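## Task

Go along the bench and close each valve whose lever or handwheel is yellow, without touching any other valve. A valve counts as closed only if it stays shut after the robot lets go. At the end, release everything and move the gripper away.

## Robot and tools

Robot: one Doosan M1013 arm carrying a Robotiq 2F-140 two-finger gripper. The arm sits on a carriage that runs along a floor track. There is only one arm, so each row commands that single gripper. The carriage (device "rail") is driven separately and rows never move it.

Scene frame: fixed to the table, in metres. z = 0 is the table top and +z is up. The track lies along y at x = 0, and y = 0 is where the rail reads position_m 0. The table starts at x = 0.31 m. The arm base is at x = 0, y about equal to position_m, z = 0.03 m, and faces +x. Gripper axes: the fingers point along its +z and close along its y. end_effector_position is the point between the closed pads. Closed fingertips reach about 33 mm past it, and fully open ones about 9 mm past it. When closing, the tips travel about 24 mm further from the arm, so leave that room above surfaces.

Tool execute_actions takes {"actions": [...]}, run in order. Each action is an object that may hold "rows", "steps", "until" and "rail". An empty list only returns state and images.
- rows: 1 to 15 rows. Each row is one control step (1/30 s) and is a list of 9 numbers, each in [-1, 1], ordered dx, dy, dz, rx, ry, rz, position, force_limit, speed.
- dx, dy, dz, rx, ry, rz are an offset, not a pose. They are given in the gripper's own axes and measured from the gripper pose measured when the action began. For the first action of a call, that is the last pose a result reported. Every row refers to that same start, not to the row before it. Scale: 1.0 = 0.6 m or 180 degrees. rx, ry, rz form one rotation vector.
- position is an absolute finger command: +1 fully open (140 mm), about -0.8 pads touching, -1 close until blocked. force_limit sets grip force (about 14 N at -1, 60 N at 0, 107 N at +1 for parts up to 40 mm wide). speed sets finger speed (about 30, 140, 250 mm/s at -1, 0, +1).
- steps: integer 1 to 450, at least the number of rows; default 15. After the last row the arm keeps heading to the last row's target and the gripper keeps its command, so allow enough steps for long moves.
- until: stops the action early on the first step where every condition holds (it does not halt motion). Form {"<device>": {"<field>": value}} or with [comparison, value] using =, !=, <, <=, >, >=; numbers always need a comparison. Also {"all": {"status": "ended"}} (nothing reads moving) and {"any": {"status": "ended"}} (some motion that was running has ended).
- rail: {"position_m": -2 to 2} is an absolute place on the track in metres; {"speed_m_s": 0.01 to 1} is top speed (starts at 1, persists); {"stop": true} alone halts it. Values are taken on the action's first step. Then wait with {"steps": n, "until": {"rail": {"position_status": ["!=", "moving"]}}}. Let the carriage arrive before reaching for scene points or ending the scene. It accelerates and brakes at 2 m/s2 and counts as arrived within 1.4 mm. A row's target travels with the carriage while it drives.
Any out-of-range value or unknown name rejects the whole call before anything moves.

Motion limits: each step the commanded pose is clipped to 70 mm and 16 degrees from the measured pose, then damped inverse kinematics follows it, favouring position over orientation. The elbow cannot fully straighten. If a move is cut short, send the remainder next time. For gentle starts, ramp offsets, e.g. 0.01 more per row (6 mm per step).

Results: gripper position (m) and quaternion wxyz, velocities, in the scene frame; reported position can be off, more at long reach. "Hand target" is the pose the controller is now chasing. "pose unreachable" means the clearance check altered or blocked the command; the arm then rests until new rows come, and the call continues. Joint positions/velocities list rail (m) then waist, shoulder, elbow, forearm roll, wrist pitch, wrist roll (rad). Joint torques follow the same order without the rail. object_status: 0 moving, 1 blocked while opening, 2 blocked while closing (a grip), 3 reached target or pads met. position_measured is in counts, 3 open to 230 closed. To squeeze harder while status is 2, raise force_limit and nudge position (e.g. -1 to -0.98). Rail reports position_m, position_status (moving, done, contact_stop, time_out, stopped, stopped_with_arm) and position_answer (taken, not_taken, the latter meaning resend). After contact_stop or time_out, look for what blocks it, clear it and resend. After stopped_with_arm, first send rows the arm can follow, then resend position_m.

Other tools: zoom_image {"camera": one of cam_bench_left, cam_bench_right, cam_high, cam_low, cam_wrist, "region": [x0, y0, x1, y1] pixels, at most 504 by 504} gives a closer look at that camera's last image. read_manual {"section": "licences"} only returns licence text. finished_scene {"scene": 1 or 2} ends that scene for good and reports success; do it only once the valves stay shut, the gripper is open and clear, and the rail has stopped.

Avoid: contact torque reaching a joint's load limit (waist 316, shoulder 316, elbow 148, forearm roll 41.8, wrist pitch 41.8, wrist roll 41.8 N m) or any external force of 144 N; either freezes the arm for 10 s and drops the rest of the call. Avoid long heavy holds that overheat motors (MOTOR HOT warns first). Avoid drops, slips, slamming or shoving hard. The simulation keeps running while you think, holding your last command.

Each tool is called after "Call:" in YAML: its name, and indented under it one key for each argument.

## Session

Call:
execute_actions:
  actions: []

Scene clock: 0.00 s.
end_effector_position=(+1.0247, +1.5038, +0.3401) position_measured=3 object_status=3 end_effector_quat_wxyz=(-0.621, +0.757, -0.156, +0.135) end_effector_velocity=(+0.000, +0.000, +0.000) end_effector_angular_velocity=(+0.000, +0.000, +0.000)
Joint positions: [1.121 0.056 0.696 1.346 1.607 1.063 1.126]
Joint velocities: [0. 0. 0. 0. 0. 0. 0.]
Joint torques (N m, as the joint torque sensors report them, + toward a larger angle): no reading
Hand target: +1.025, +1.504, +0.340; -0.621, +0.757, -0.156, +0.135
rail: position_m=1.121 position_m_goal=1.121 speed_m_s=1.00 position_status=done position_answer=taken refusals=0
camera_calibration (this result's frames):
cam_wrist: T_world_to_cam=[[-0.217566, -0.134549, -0.966727, 0.754508], [-0.975267, 0.0695213, 0.209812, 0.840256], [0.0389781, 0.988465, -0.146347, -1.30306], [0, 0, 0, 1]] pos_world=[1.03442, 1.33113, 0.362409]

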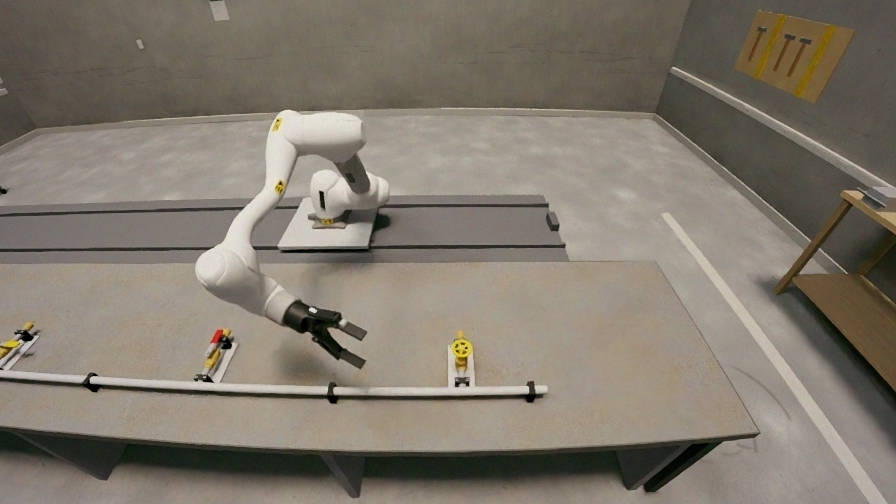

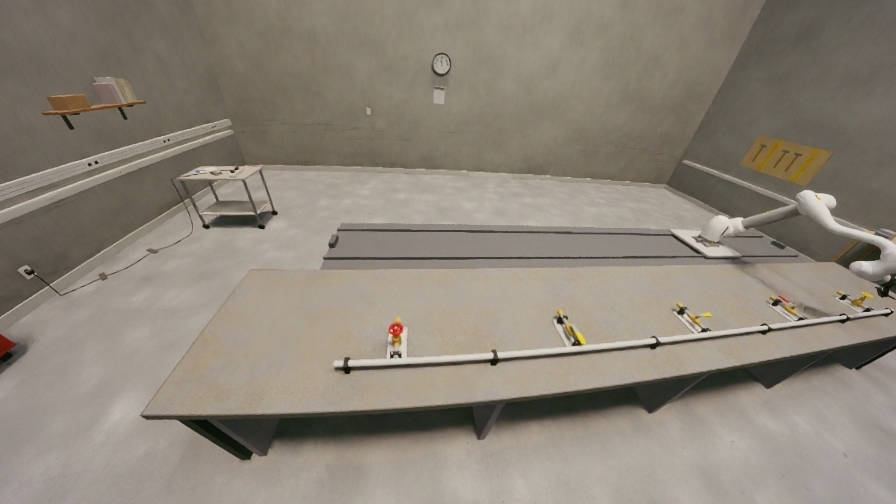

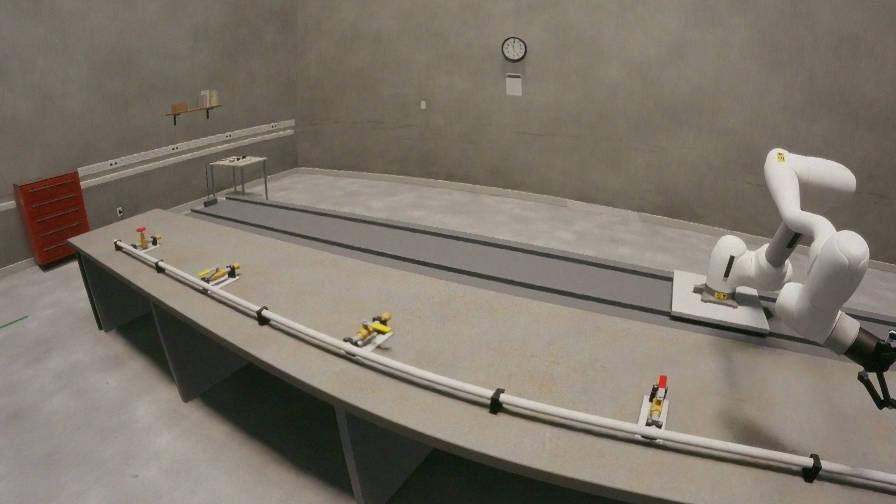

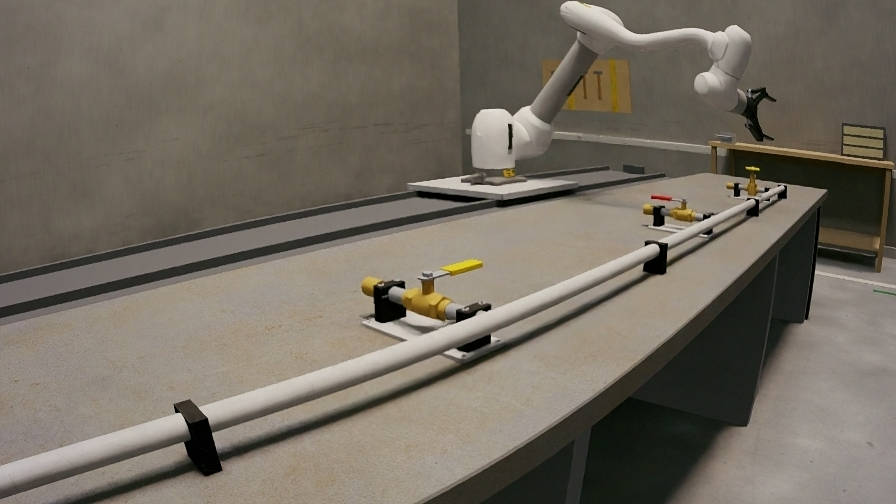

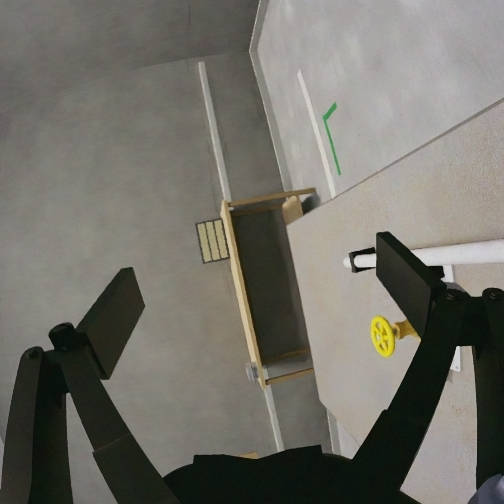

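Call:
zoom_image:
  camera: "cam_bench_left"
  region: [420, 320, 510, 400]

Call:
zoom_image:
  camera: "cam_low"
  region: [350, 240, 520, 370]

Call:
zoom_image:
  camera: "cam_high"
  region: [330, 300, 420, 370]

Call:
zoom_image:
  camera: "cam_bench_right"
  region: [530, 300, 610, 360]

Call:
zoom_image:
  camera: "cam_high"
  region: [180, 250, 260, 300]

Region (420, 320, 510, 400) of cam_bench_left's 896x504 image, scaled by 5.600, with more detail than that image has.

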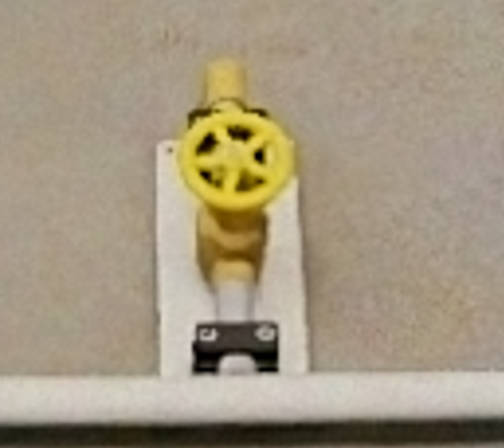

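Region (350, 240, 520, 370) of cam_low's 896x504 image, scaled by 2.965, with more detail than that image has; it fills the top 385 rows of this view, and the rest is white.

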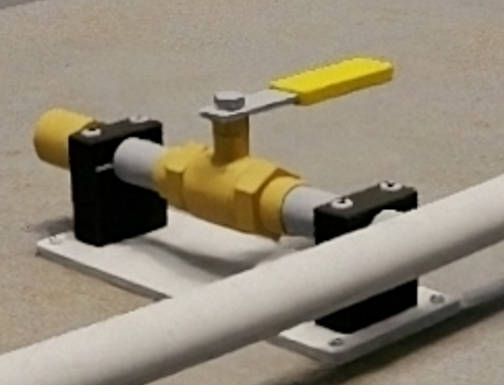

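Region (330, 300, 420, 370) of cam_high's 896x504 image, scaled by 5.600, with more detail than that image has.

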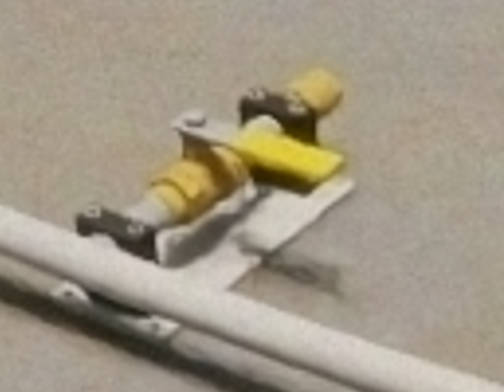

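Region (530, 300, 610, 360) of cam_bench_right's 896x504 image, scaled by 6.300, with more detail than that image has; it fills the top 378 rows of this view, and the rest is white.

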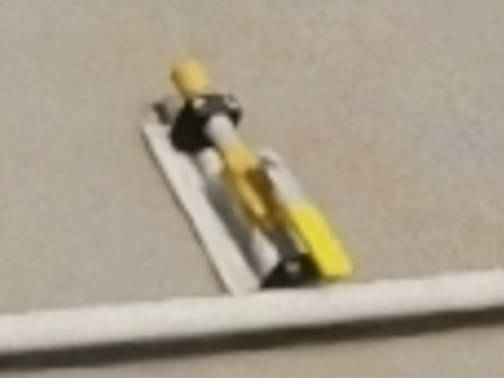

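Region (180, 250, 260, 300) of cam_high's 896x504 image, scaled by 6.300, with more detail than that image has; it fills the top 315 rows of this view, and the rest is white.

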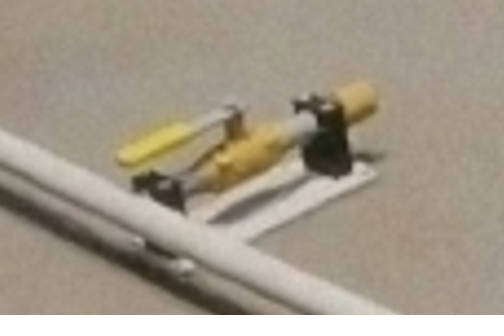

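Call:
execute_actions:
  actions:
    - {"rail":{"position_m":1.8},"rows":[[0,0.005,-0.01,-0.01,-0.015,-0.02,0.4,0,0],[0,0.012,-0.03,-0.025,-0.04,-0.05,0.4,0,0],[0,0.025,-0.06,-0.05,-0.08,-0.1,0.4,0,0],[0.001,0.04,-0.09,-0.2734,-0.4254,-0.5138,0.4,0,0],[0.001,0.055,-0.125,-0.2734,-0.4254,-0.5138,0.4,0,0],[0.001,0.07,-0.16,-0.2734,-0.4254,-0.5138,0.4,0,0],[0.002,0.085,-0.195,-0.2734,-0.4254,-0.5138,0.4,0,0],[0.002,0.1,-0.23,-0.2734,-0.4254,-0.5138,0.4,0,0],[0.0053,0.279,-0.635,-0.2734,-0.4254,-0.5138,0.4,0,0]],"steps":60}

Scene clock: 3.03 s.
end_effector_position=(+0.8652, +1.8101, +0.2493) position_measured=78 object_status=3 end_effector_quat_wxyz=(+0.000, +0.706, +0.708, +0.001) end_effector_velocity=(-0.000, +0.000, +0.000) end_effector_angular_velocity=(-0.000, -0.000, +0.000)
Joint positions: [ 1.8   -0.029  0.543  1.265  0.001  1.332 -0.031]
Joint velocities: [ 0.     0.    -0.     0.    -0.    -0.001 -0.   ]
Joint torques (N m, as the joint torque sensors report them, + toward a larger angle): [  2.21 -95.77 -39.16   3.84  -0.31   0.08]
Hand target: +0.865, +1.810, +0.249; +0.000, +0.706, +0.708, +0.001
Off the commanded pose: 0.001 m, 0 deg.
rail: position_m=1.800 position_m_goal=1.800 speed_m_s=1.00 position_status=done position_answer=taken refusals=0
camera_calibration (this result's frames):
cam_wrist: T_world_to_cam=[[0.987894, -0.153499, 0.0224198, -0.582008], [-0.151027, -0.918671, 0.365012, 1.71941], [-0.0354326, -0.363979, -0.930733, 1.09505], [0, 0, 0, 1]] pos_world=[0.87344, 1.88881, 0.404646]

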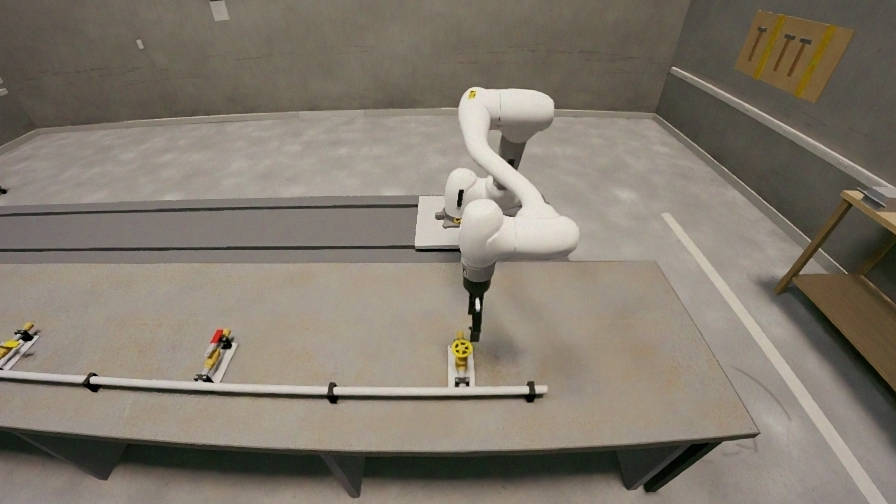

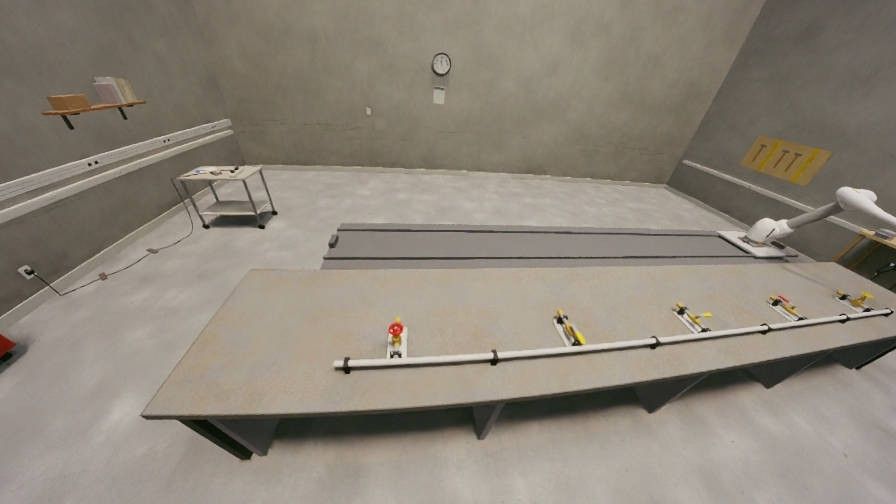

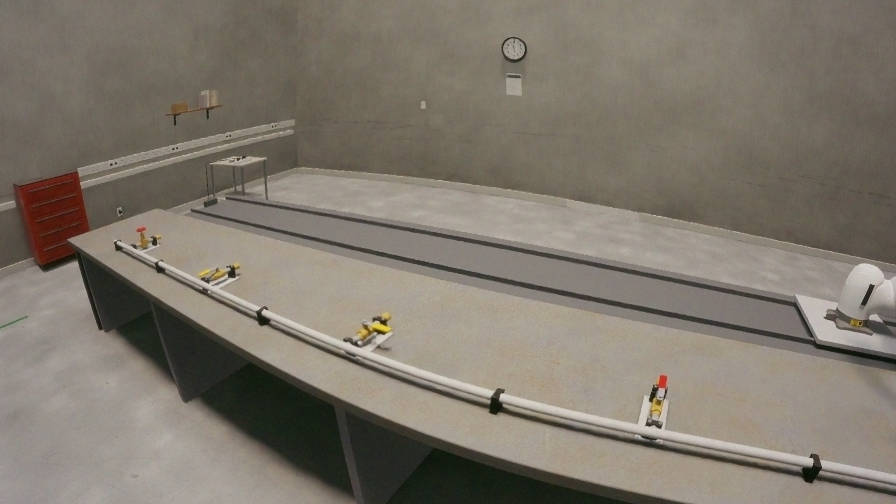

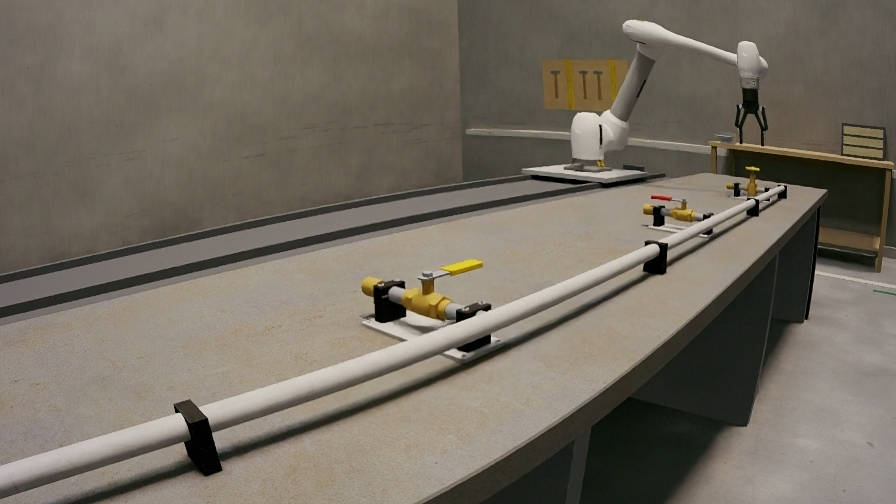

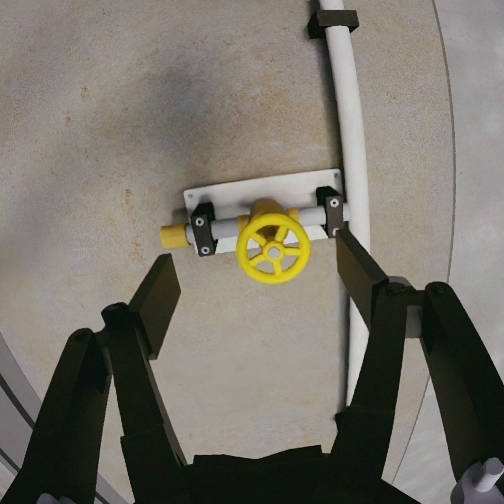

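Call:
execute_actions:
  actions:
    - {"rows":[[-0.006,0.002,0.008,0,0,-0.01,0.4,0,0],[-0.015,0.005,0.02,0,0,-0.025,0.4,0,0],[-0.027,0.01,0.035,0,0,-0.04,0.4,0,0],[-0.04,0.014,0.052,0,0,-0.055,0.4,0,0],[-0.05,0.018,0.07,0,0,-0.07,0.4,0,0],[-0.0577,0.0205,0.088,0,0,-0.085,0.4,0,0],[-0.0577,0.0205,0.106,0,0,-0.1,0.4,0,0],[-0.0577,0.0205,0.124,0,0,-0.115,0.4,0,0],[-0.0577,0.0205,0.142,0,0,-0.13,0.4,0,0],[-0.0577,0.0205,0.158,0,0,-0.145,0.4,0,0],[-0.0577,0.0205,0.172,0,0,-0.16,0.4,0,0],[-0.0577,0.0205,0.183,0,0,-0.175,0.4,0,0],[-0.0577,0.0205,0.19,0,0,-0.19,0.3,0,-0.5],[-0.0577,0.0205,0.19,0,0,-0.2,0.3,0,-0.5]],"steps":24}

Call:
zoom_image:
  camera: "cam_wrist"
  region: [130, 180, 390, 380]

Scene clock: 18.37 s.
end_effector_position=(+0.8776, +1.7756, +0.1355) position_measured=91 object_status=3 end_effector_quat_wxyz=(+0.001, +0.454, +0.891, +0.001) end_effector_velocity=(+0.000, +0.000, -0.001) end_effector_angular_velocity=(+0.010, -0.003, +0.021)
Joint positions: [ 1.8   -0.067  0.623  1.348  0.     1.168 -0.697]
Joint velocities: [ 0.    -0.004 -0.     0.003  0.011 -0.005 -0.029]
Joint torques (N m, as the joint torque sensors report them, + toward a larger angle): [  2.63 -99.96 -36.77   3.5   -0.19  -0.07]
Hand target: +0.878, +1.775, +0.135; +0.001, +0.453, +0.892, +0.001
Off the commanded pose: 0.000 m, 0 deg.
rail: position_m=1.800 position_m_goal=1.800 speed_m_s=1.00 position_status=done position_answer=taken refusals=0
camera_calibration (this result's frames):
cam_wrist: T_world_to_cam=[[0.890058, 0.455298, 0.0223869, -1.59214], [0.416342, -0.831938, 0.366794, 1.07888], [0.185625, -0.317148, -0.930033, 0.699775], [0, 0, 0, 1]] pos_world=[0.838019, 1.84439, 0.29073]

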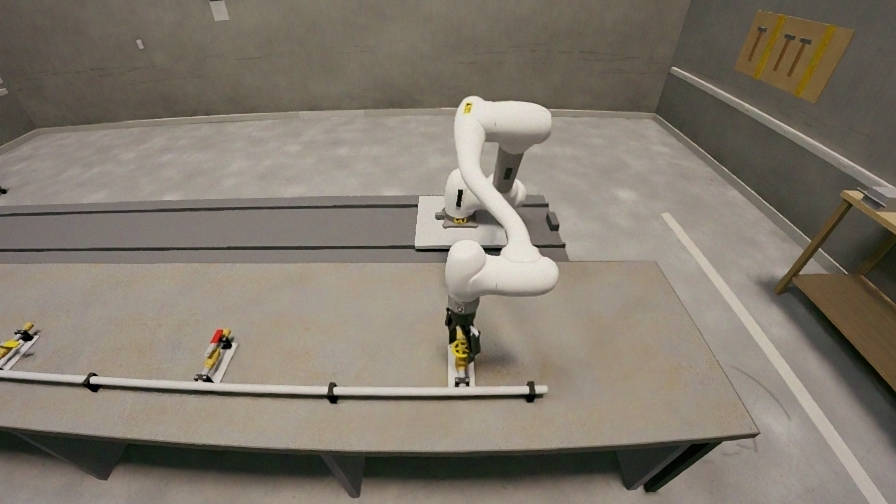

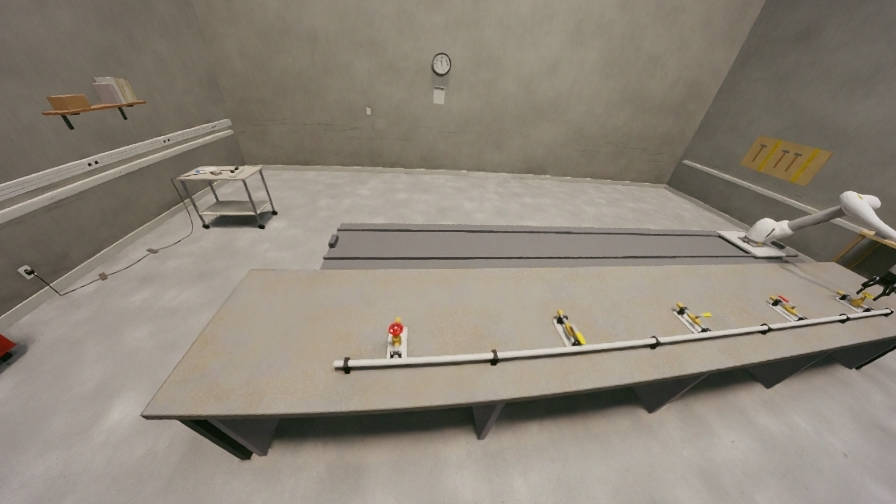

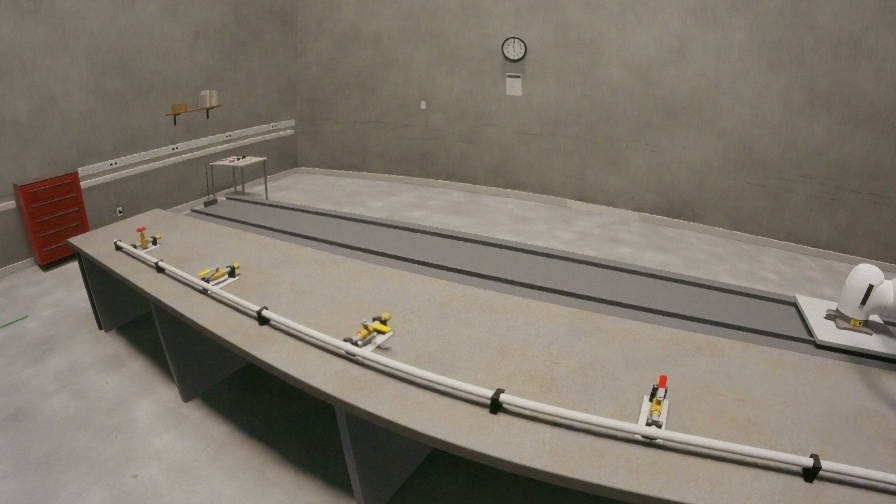

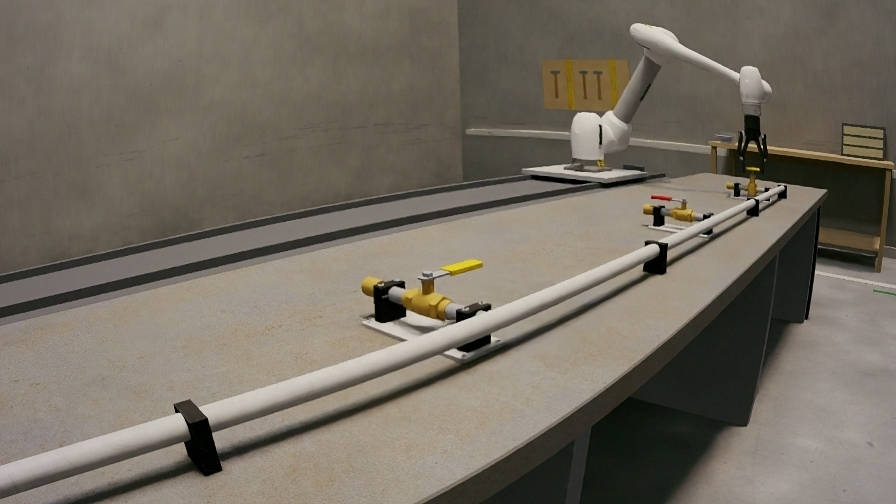

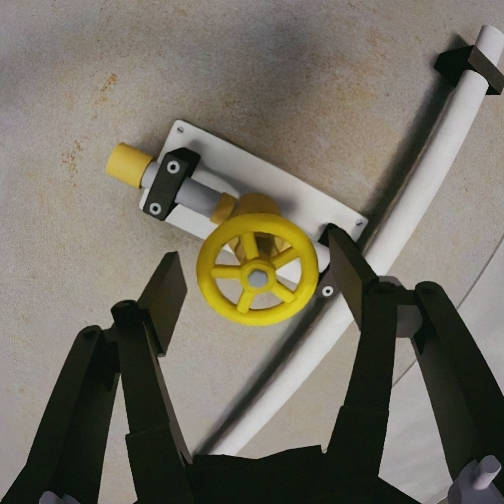

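Region (130, 180, 390, 380) of cam_wrist's 504x504 image, scaled by 1.938, with more detail than that image has; it fills the top 388 rows of this view, and the rest is white.

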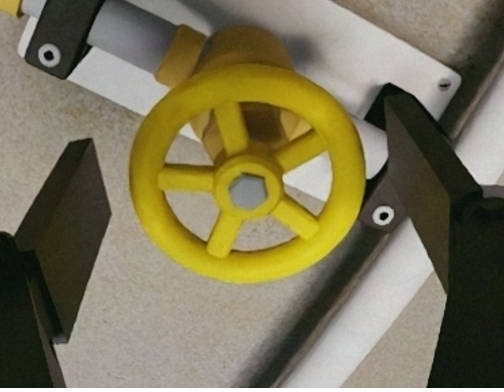

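Call:
execute_actions:
  actions:
    - {"rows":[[0.001,0.0005,0,0,0,0,-1,0.8,-0.5]],"steps":14}
    - {"rows":[[0,0,-0.0007,0,0,0.01,-1,0.8,-0.5],[0,0,-0.0007,0,0,0.03,-1,0.8,-0.5],[0,0,-0.0007,0,0,0.06,-1,0.8,-0.5],[0,0,-0.0007,0,0,0.35,-1,0.8,-0.5]],"steps":32}

Scene clock: 20.03 s.
end_effector_position=(+0.8776, +1.7762, +0.1361) position_measured=135 object_status=2 end_effector_quat_wxyz=(+0.000, +0.852, +0.523, +0.001) end_effector_velocity=(+0.000, +0.000, -0.000) end_effector_angular_velocity=(-0.009, +0.004, -0.015)
Joint positions: [ 1.8   -0.067  0.622  1.348  0.001  1.168  0.402]
Joint velocities: [ 0.     0.004  0.002 -0.004 -0.01   0.005  0.022]
Joint torques (N m, as the joint torque sensors report them, + toward a larger angle): [ -11.48 -100.27  -33.98    0.39    1.29    1.24]
Hand target: +0.878, +1.776, +0.136; +0.001, +0.852, +0.523, +0.001
Off the commanded pose: 0.000 m, 0 deg.
rail: position_m=1.800 position_m_goal=1.800 speed_m_s=1.00 position_status=done position_answer=taken refusals=0
camera_calibration (this result's frames):
cam_wrist: T_world_to_cam=[[0.810258, -0.585645, 0.0223989, 0.32648], [-0.552211, -0.750083, 0.363922, 1.78422], [-0.196328, -0.30724, -0.93116, 1.01827], [0, 0, 0, 1]] pos_world=[0.920645, 1.84236, 0.291547]

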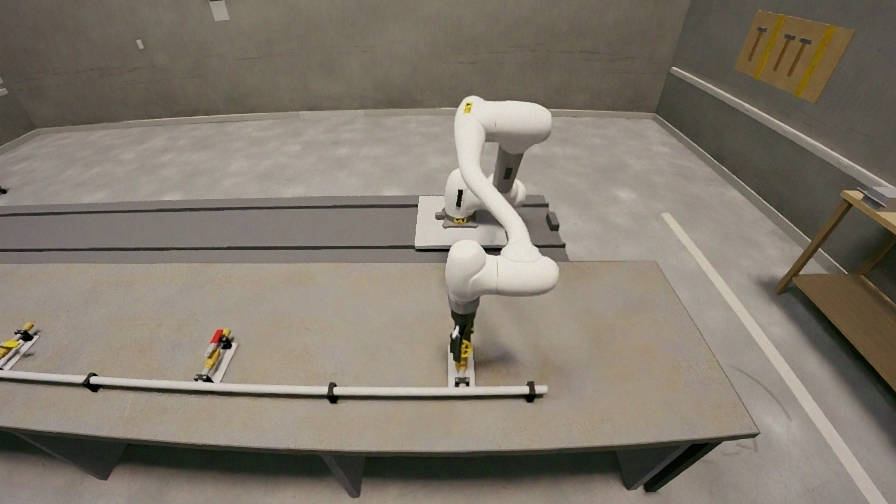

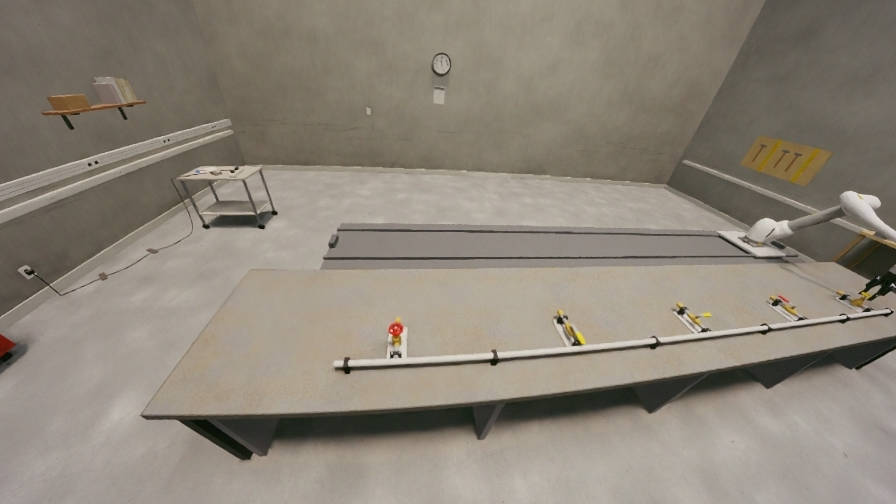

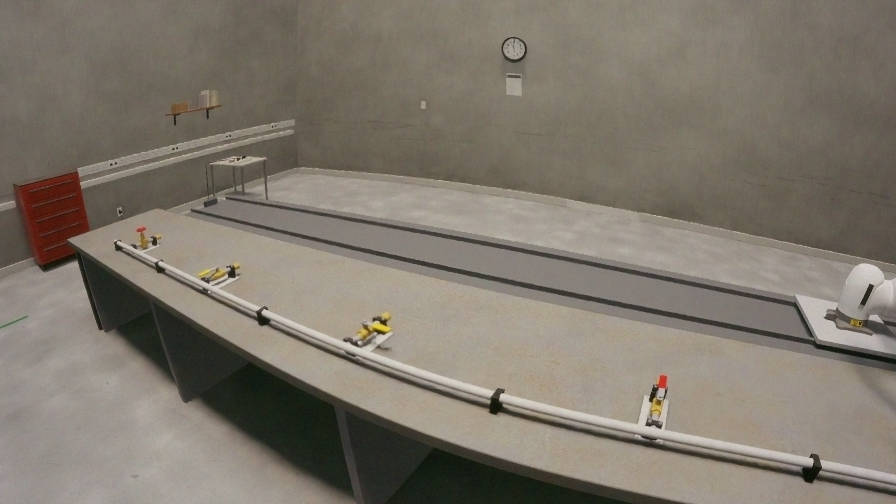

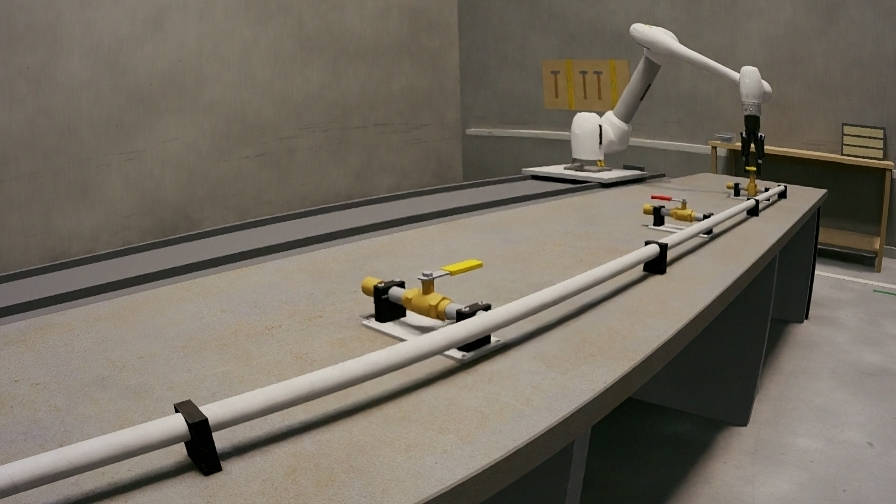

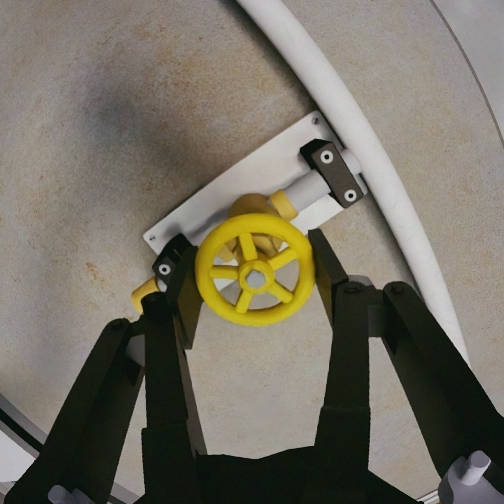

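Call:
execute_actions:
  actions:
    - {"rows":[[0.0006,-0.0003,0,0,0,0.01,-0.98,1,-0.5],[0.0006,-0.0003,0,0,0,0.03,-0.98,1,-0.5],[0.0006,-0.0003,0,0,0,0.06,-0.98,1,-0.5],[0.0006,-0.0003,0,0,0,0.5,-0.98,1,-0.5]],"steps":41}

Scene clock: 21.53 s.
end_effector_position=(+0.8777, +1.7766, +0.1362) position_measured=136 object_status=2 end_effector_quat_wxyz=(-0.001, +0.973, -0.232, +0.002) end_effector_velocity=(-0.001, +0.001, +0.000) end_effector_angular_velocity=(-0.011, +0.011, -0.022)
Joint positions: [ 1.8   -0.067  0.622  1.349  0.002  1.167  1.971]
Joint velocities: [ 0.     0.005  0.003 -0.005 -0.013  0.012  0.032]
Joint torques (N m, as the joint torque sensors report them, + toward a larger angle): [ -21.95 -101.51  -39.82   -2.16   -1.93    6.28]
Hand target: +0.878, +1.777, +0.136; -0.001, +0.973, -0.232, +0.001
Off the commanded pose: 0.000 m, 0 deg.
rail: position_m=1.800 position_m_goal=1.800 speed_m_s=1.00 position_status=done position_answer=taken refusals=0
camera_calibration (this result's frames):
cam_wrist: T_world_to_cam=[[-0.58459, -0.811149, 0.0170934, 1.95229], [-0.75182, 0.549511, 0.364423, -0.349209], [-0.304995, 0.200187, -0.931077, 0.212342], [0, 0, 0, 1]] pos_world=[0.943509, 1.73298, 0.291595]

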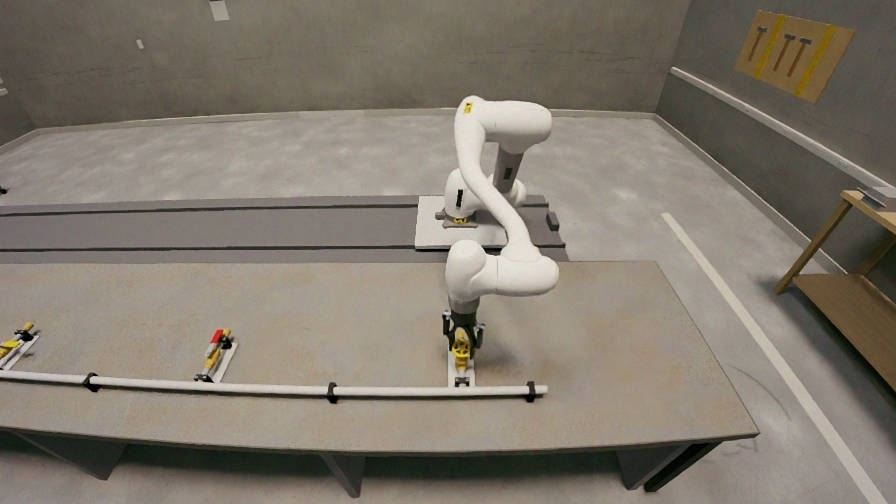

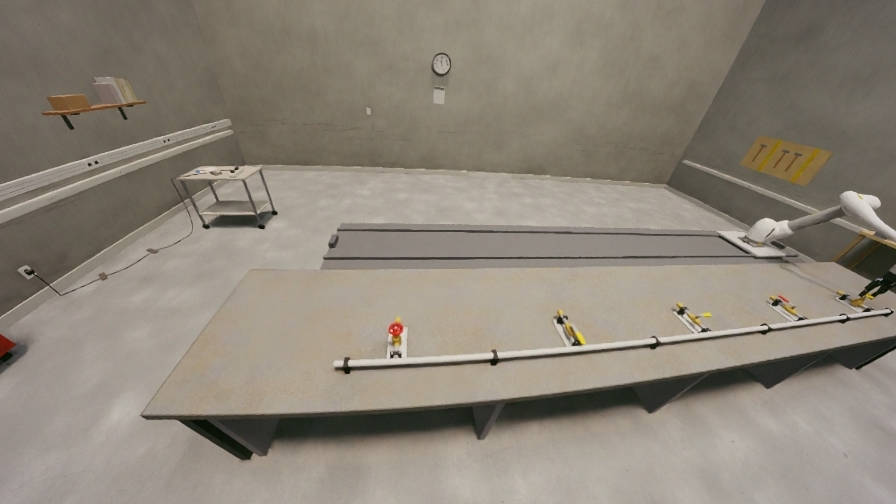

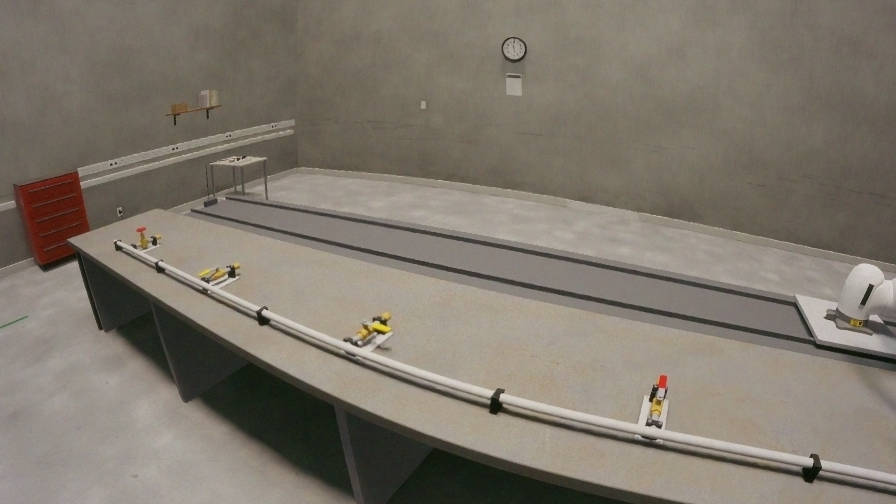

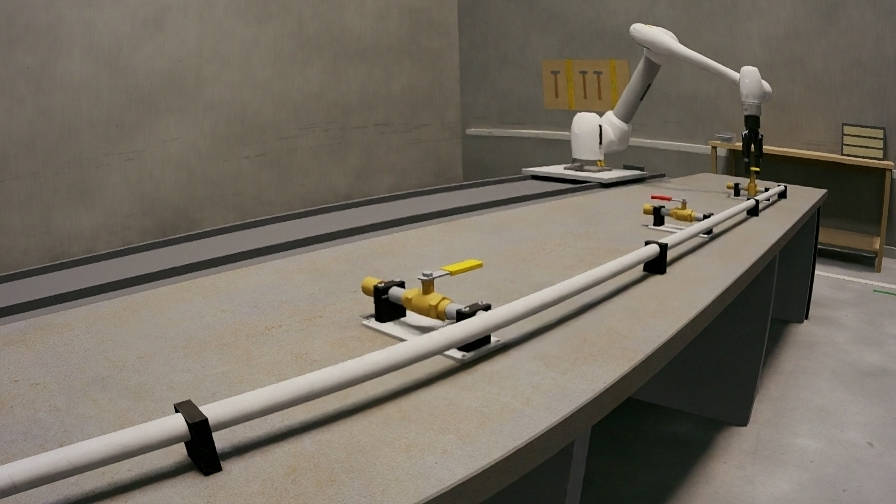

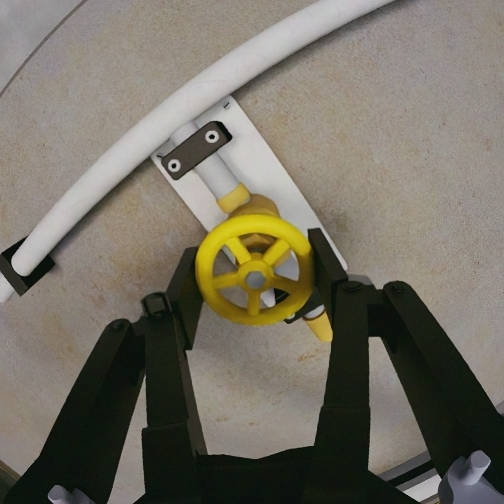

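Call:
execute_actions:
  actions:
    - {"rows":[[0,0,0,0,0,-0.003,0.4,0,0]],"steps":7}
    - {"rows":[[0,0,-0.01,0,0,0,0.4,0,0],[0,0,-0.02,0,0,0,0.4,0,0],[0,0,-0.035,0,0,0,0.4,0,0],[0,0,-0.05,0,0,0,0.4,0,0],[0,0,-0.07,0,0,-0.01,0.4,0,0],[0,0,-0.09,0,0,-0.03,0.4,0,0],[0,0,-0.11,0,0,-0.05,0.4,0,0],[0,0,-0.125,0,0,-0.08,0.4,0,0],[0,0,-0.14,0,0,-0.11,0.4,0,0],[0,0,-0.14,0,0,-0.146,0.4,0,0]],"steps":10}
    - {"rail":{"position_m":-0.885},"steps":120,"until":{"rail":{"position_m":["<=",0.02]}}}

Scene clock: 24.47 s.
end_effector_position=(+0.8777, -0.0282, +0.2201) position_measured=78 object_status=3 end_effector_quat_wxyz=(-0.001, +1.000, -0.000, +0.002) end_effector_velocity=(+0.000, -1.000, -0.000) end_effector_angular_velocity=(+0.000, +0.000, +0.000)
Joint positions: [-0.005 -0.067  0.576  1.266  0.002  1.296  1.504]
Joint velocities: [-1.  0.  0.  0.  0. -0.  0.]
Joint torques (N m, as the joint torque sensors report them, + toward a larger angle): [  1.18 -98.87 -38.71   3.73  -0.16   0.11]
Hand target: +0.878, -0.057, +0.220; -0.001, +1.000, -0.000, +0.002
Off the commanded pose: 0.000 m, 0 deg.
rail: position_m=-0.005 position_m_goal=-0.885 speed_m_s=1.00 position_status=moving position_answer=taken refusals=0
camera_calibration (this result's frames):
cam_wrist: T_world_to_cam=[[-0.156323, -0.987529, 0.0187135, 0.105666], [-0.919201, 0.152388, 0.363109, 0.747952], [-0.361432, 0.0395607, -0.931559, 0.6969], [0, 0, 0, 1]] pos_world=[0.955918, -0.0372003, 0.375638]

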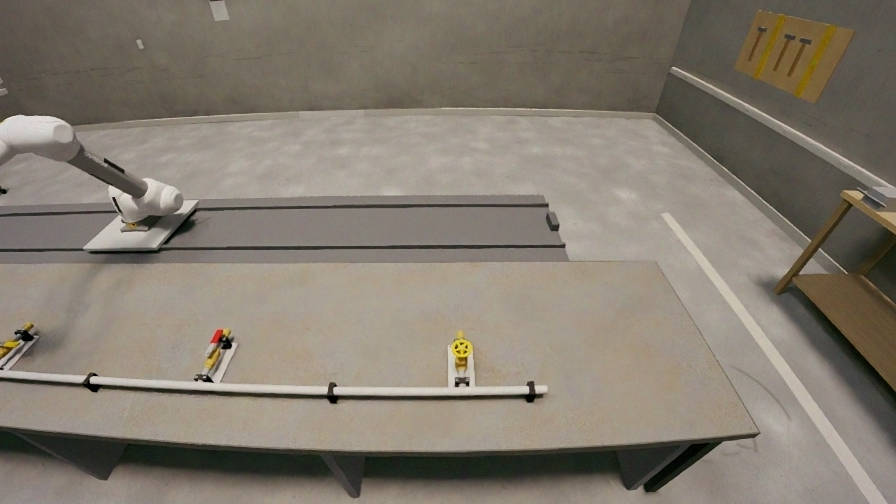

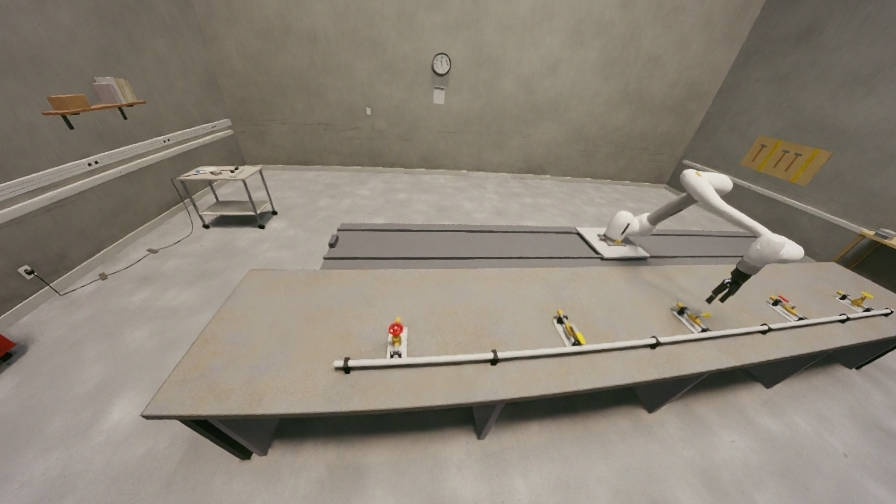

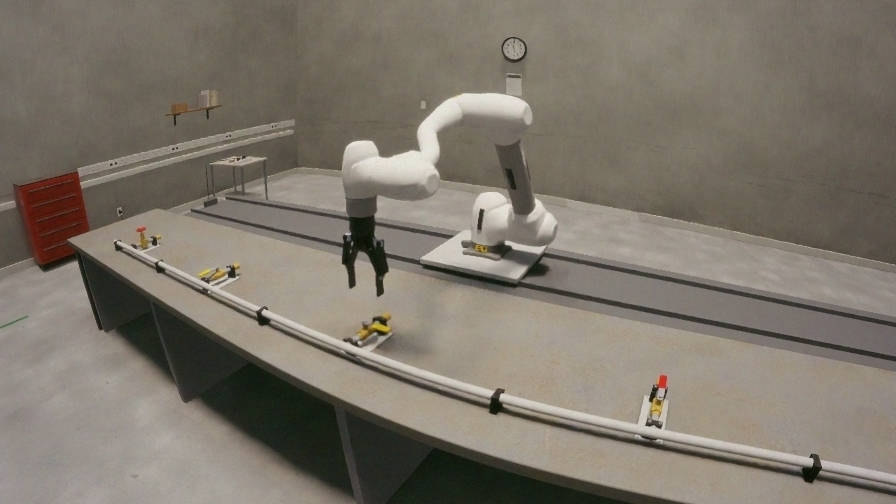

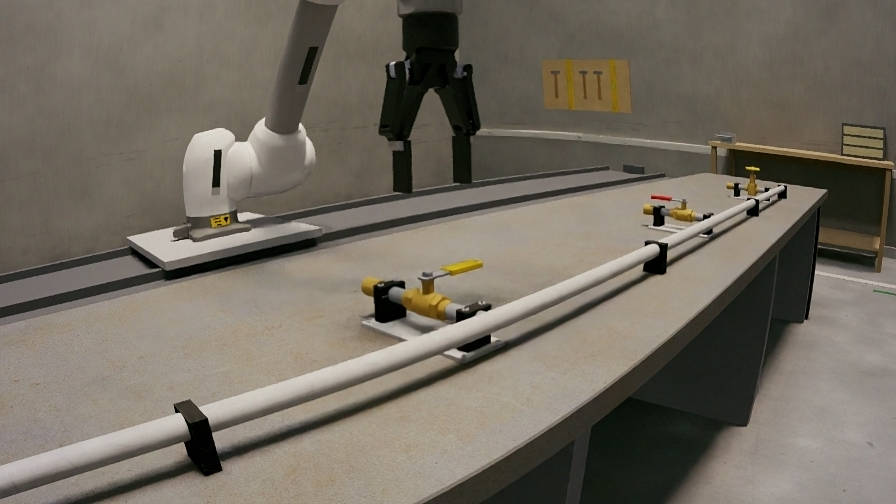

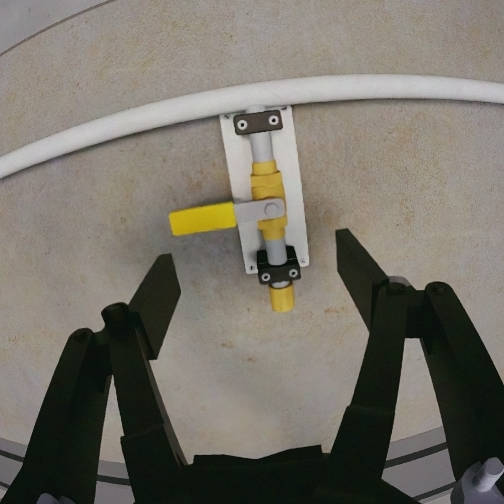

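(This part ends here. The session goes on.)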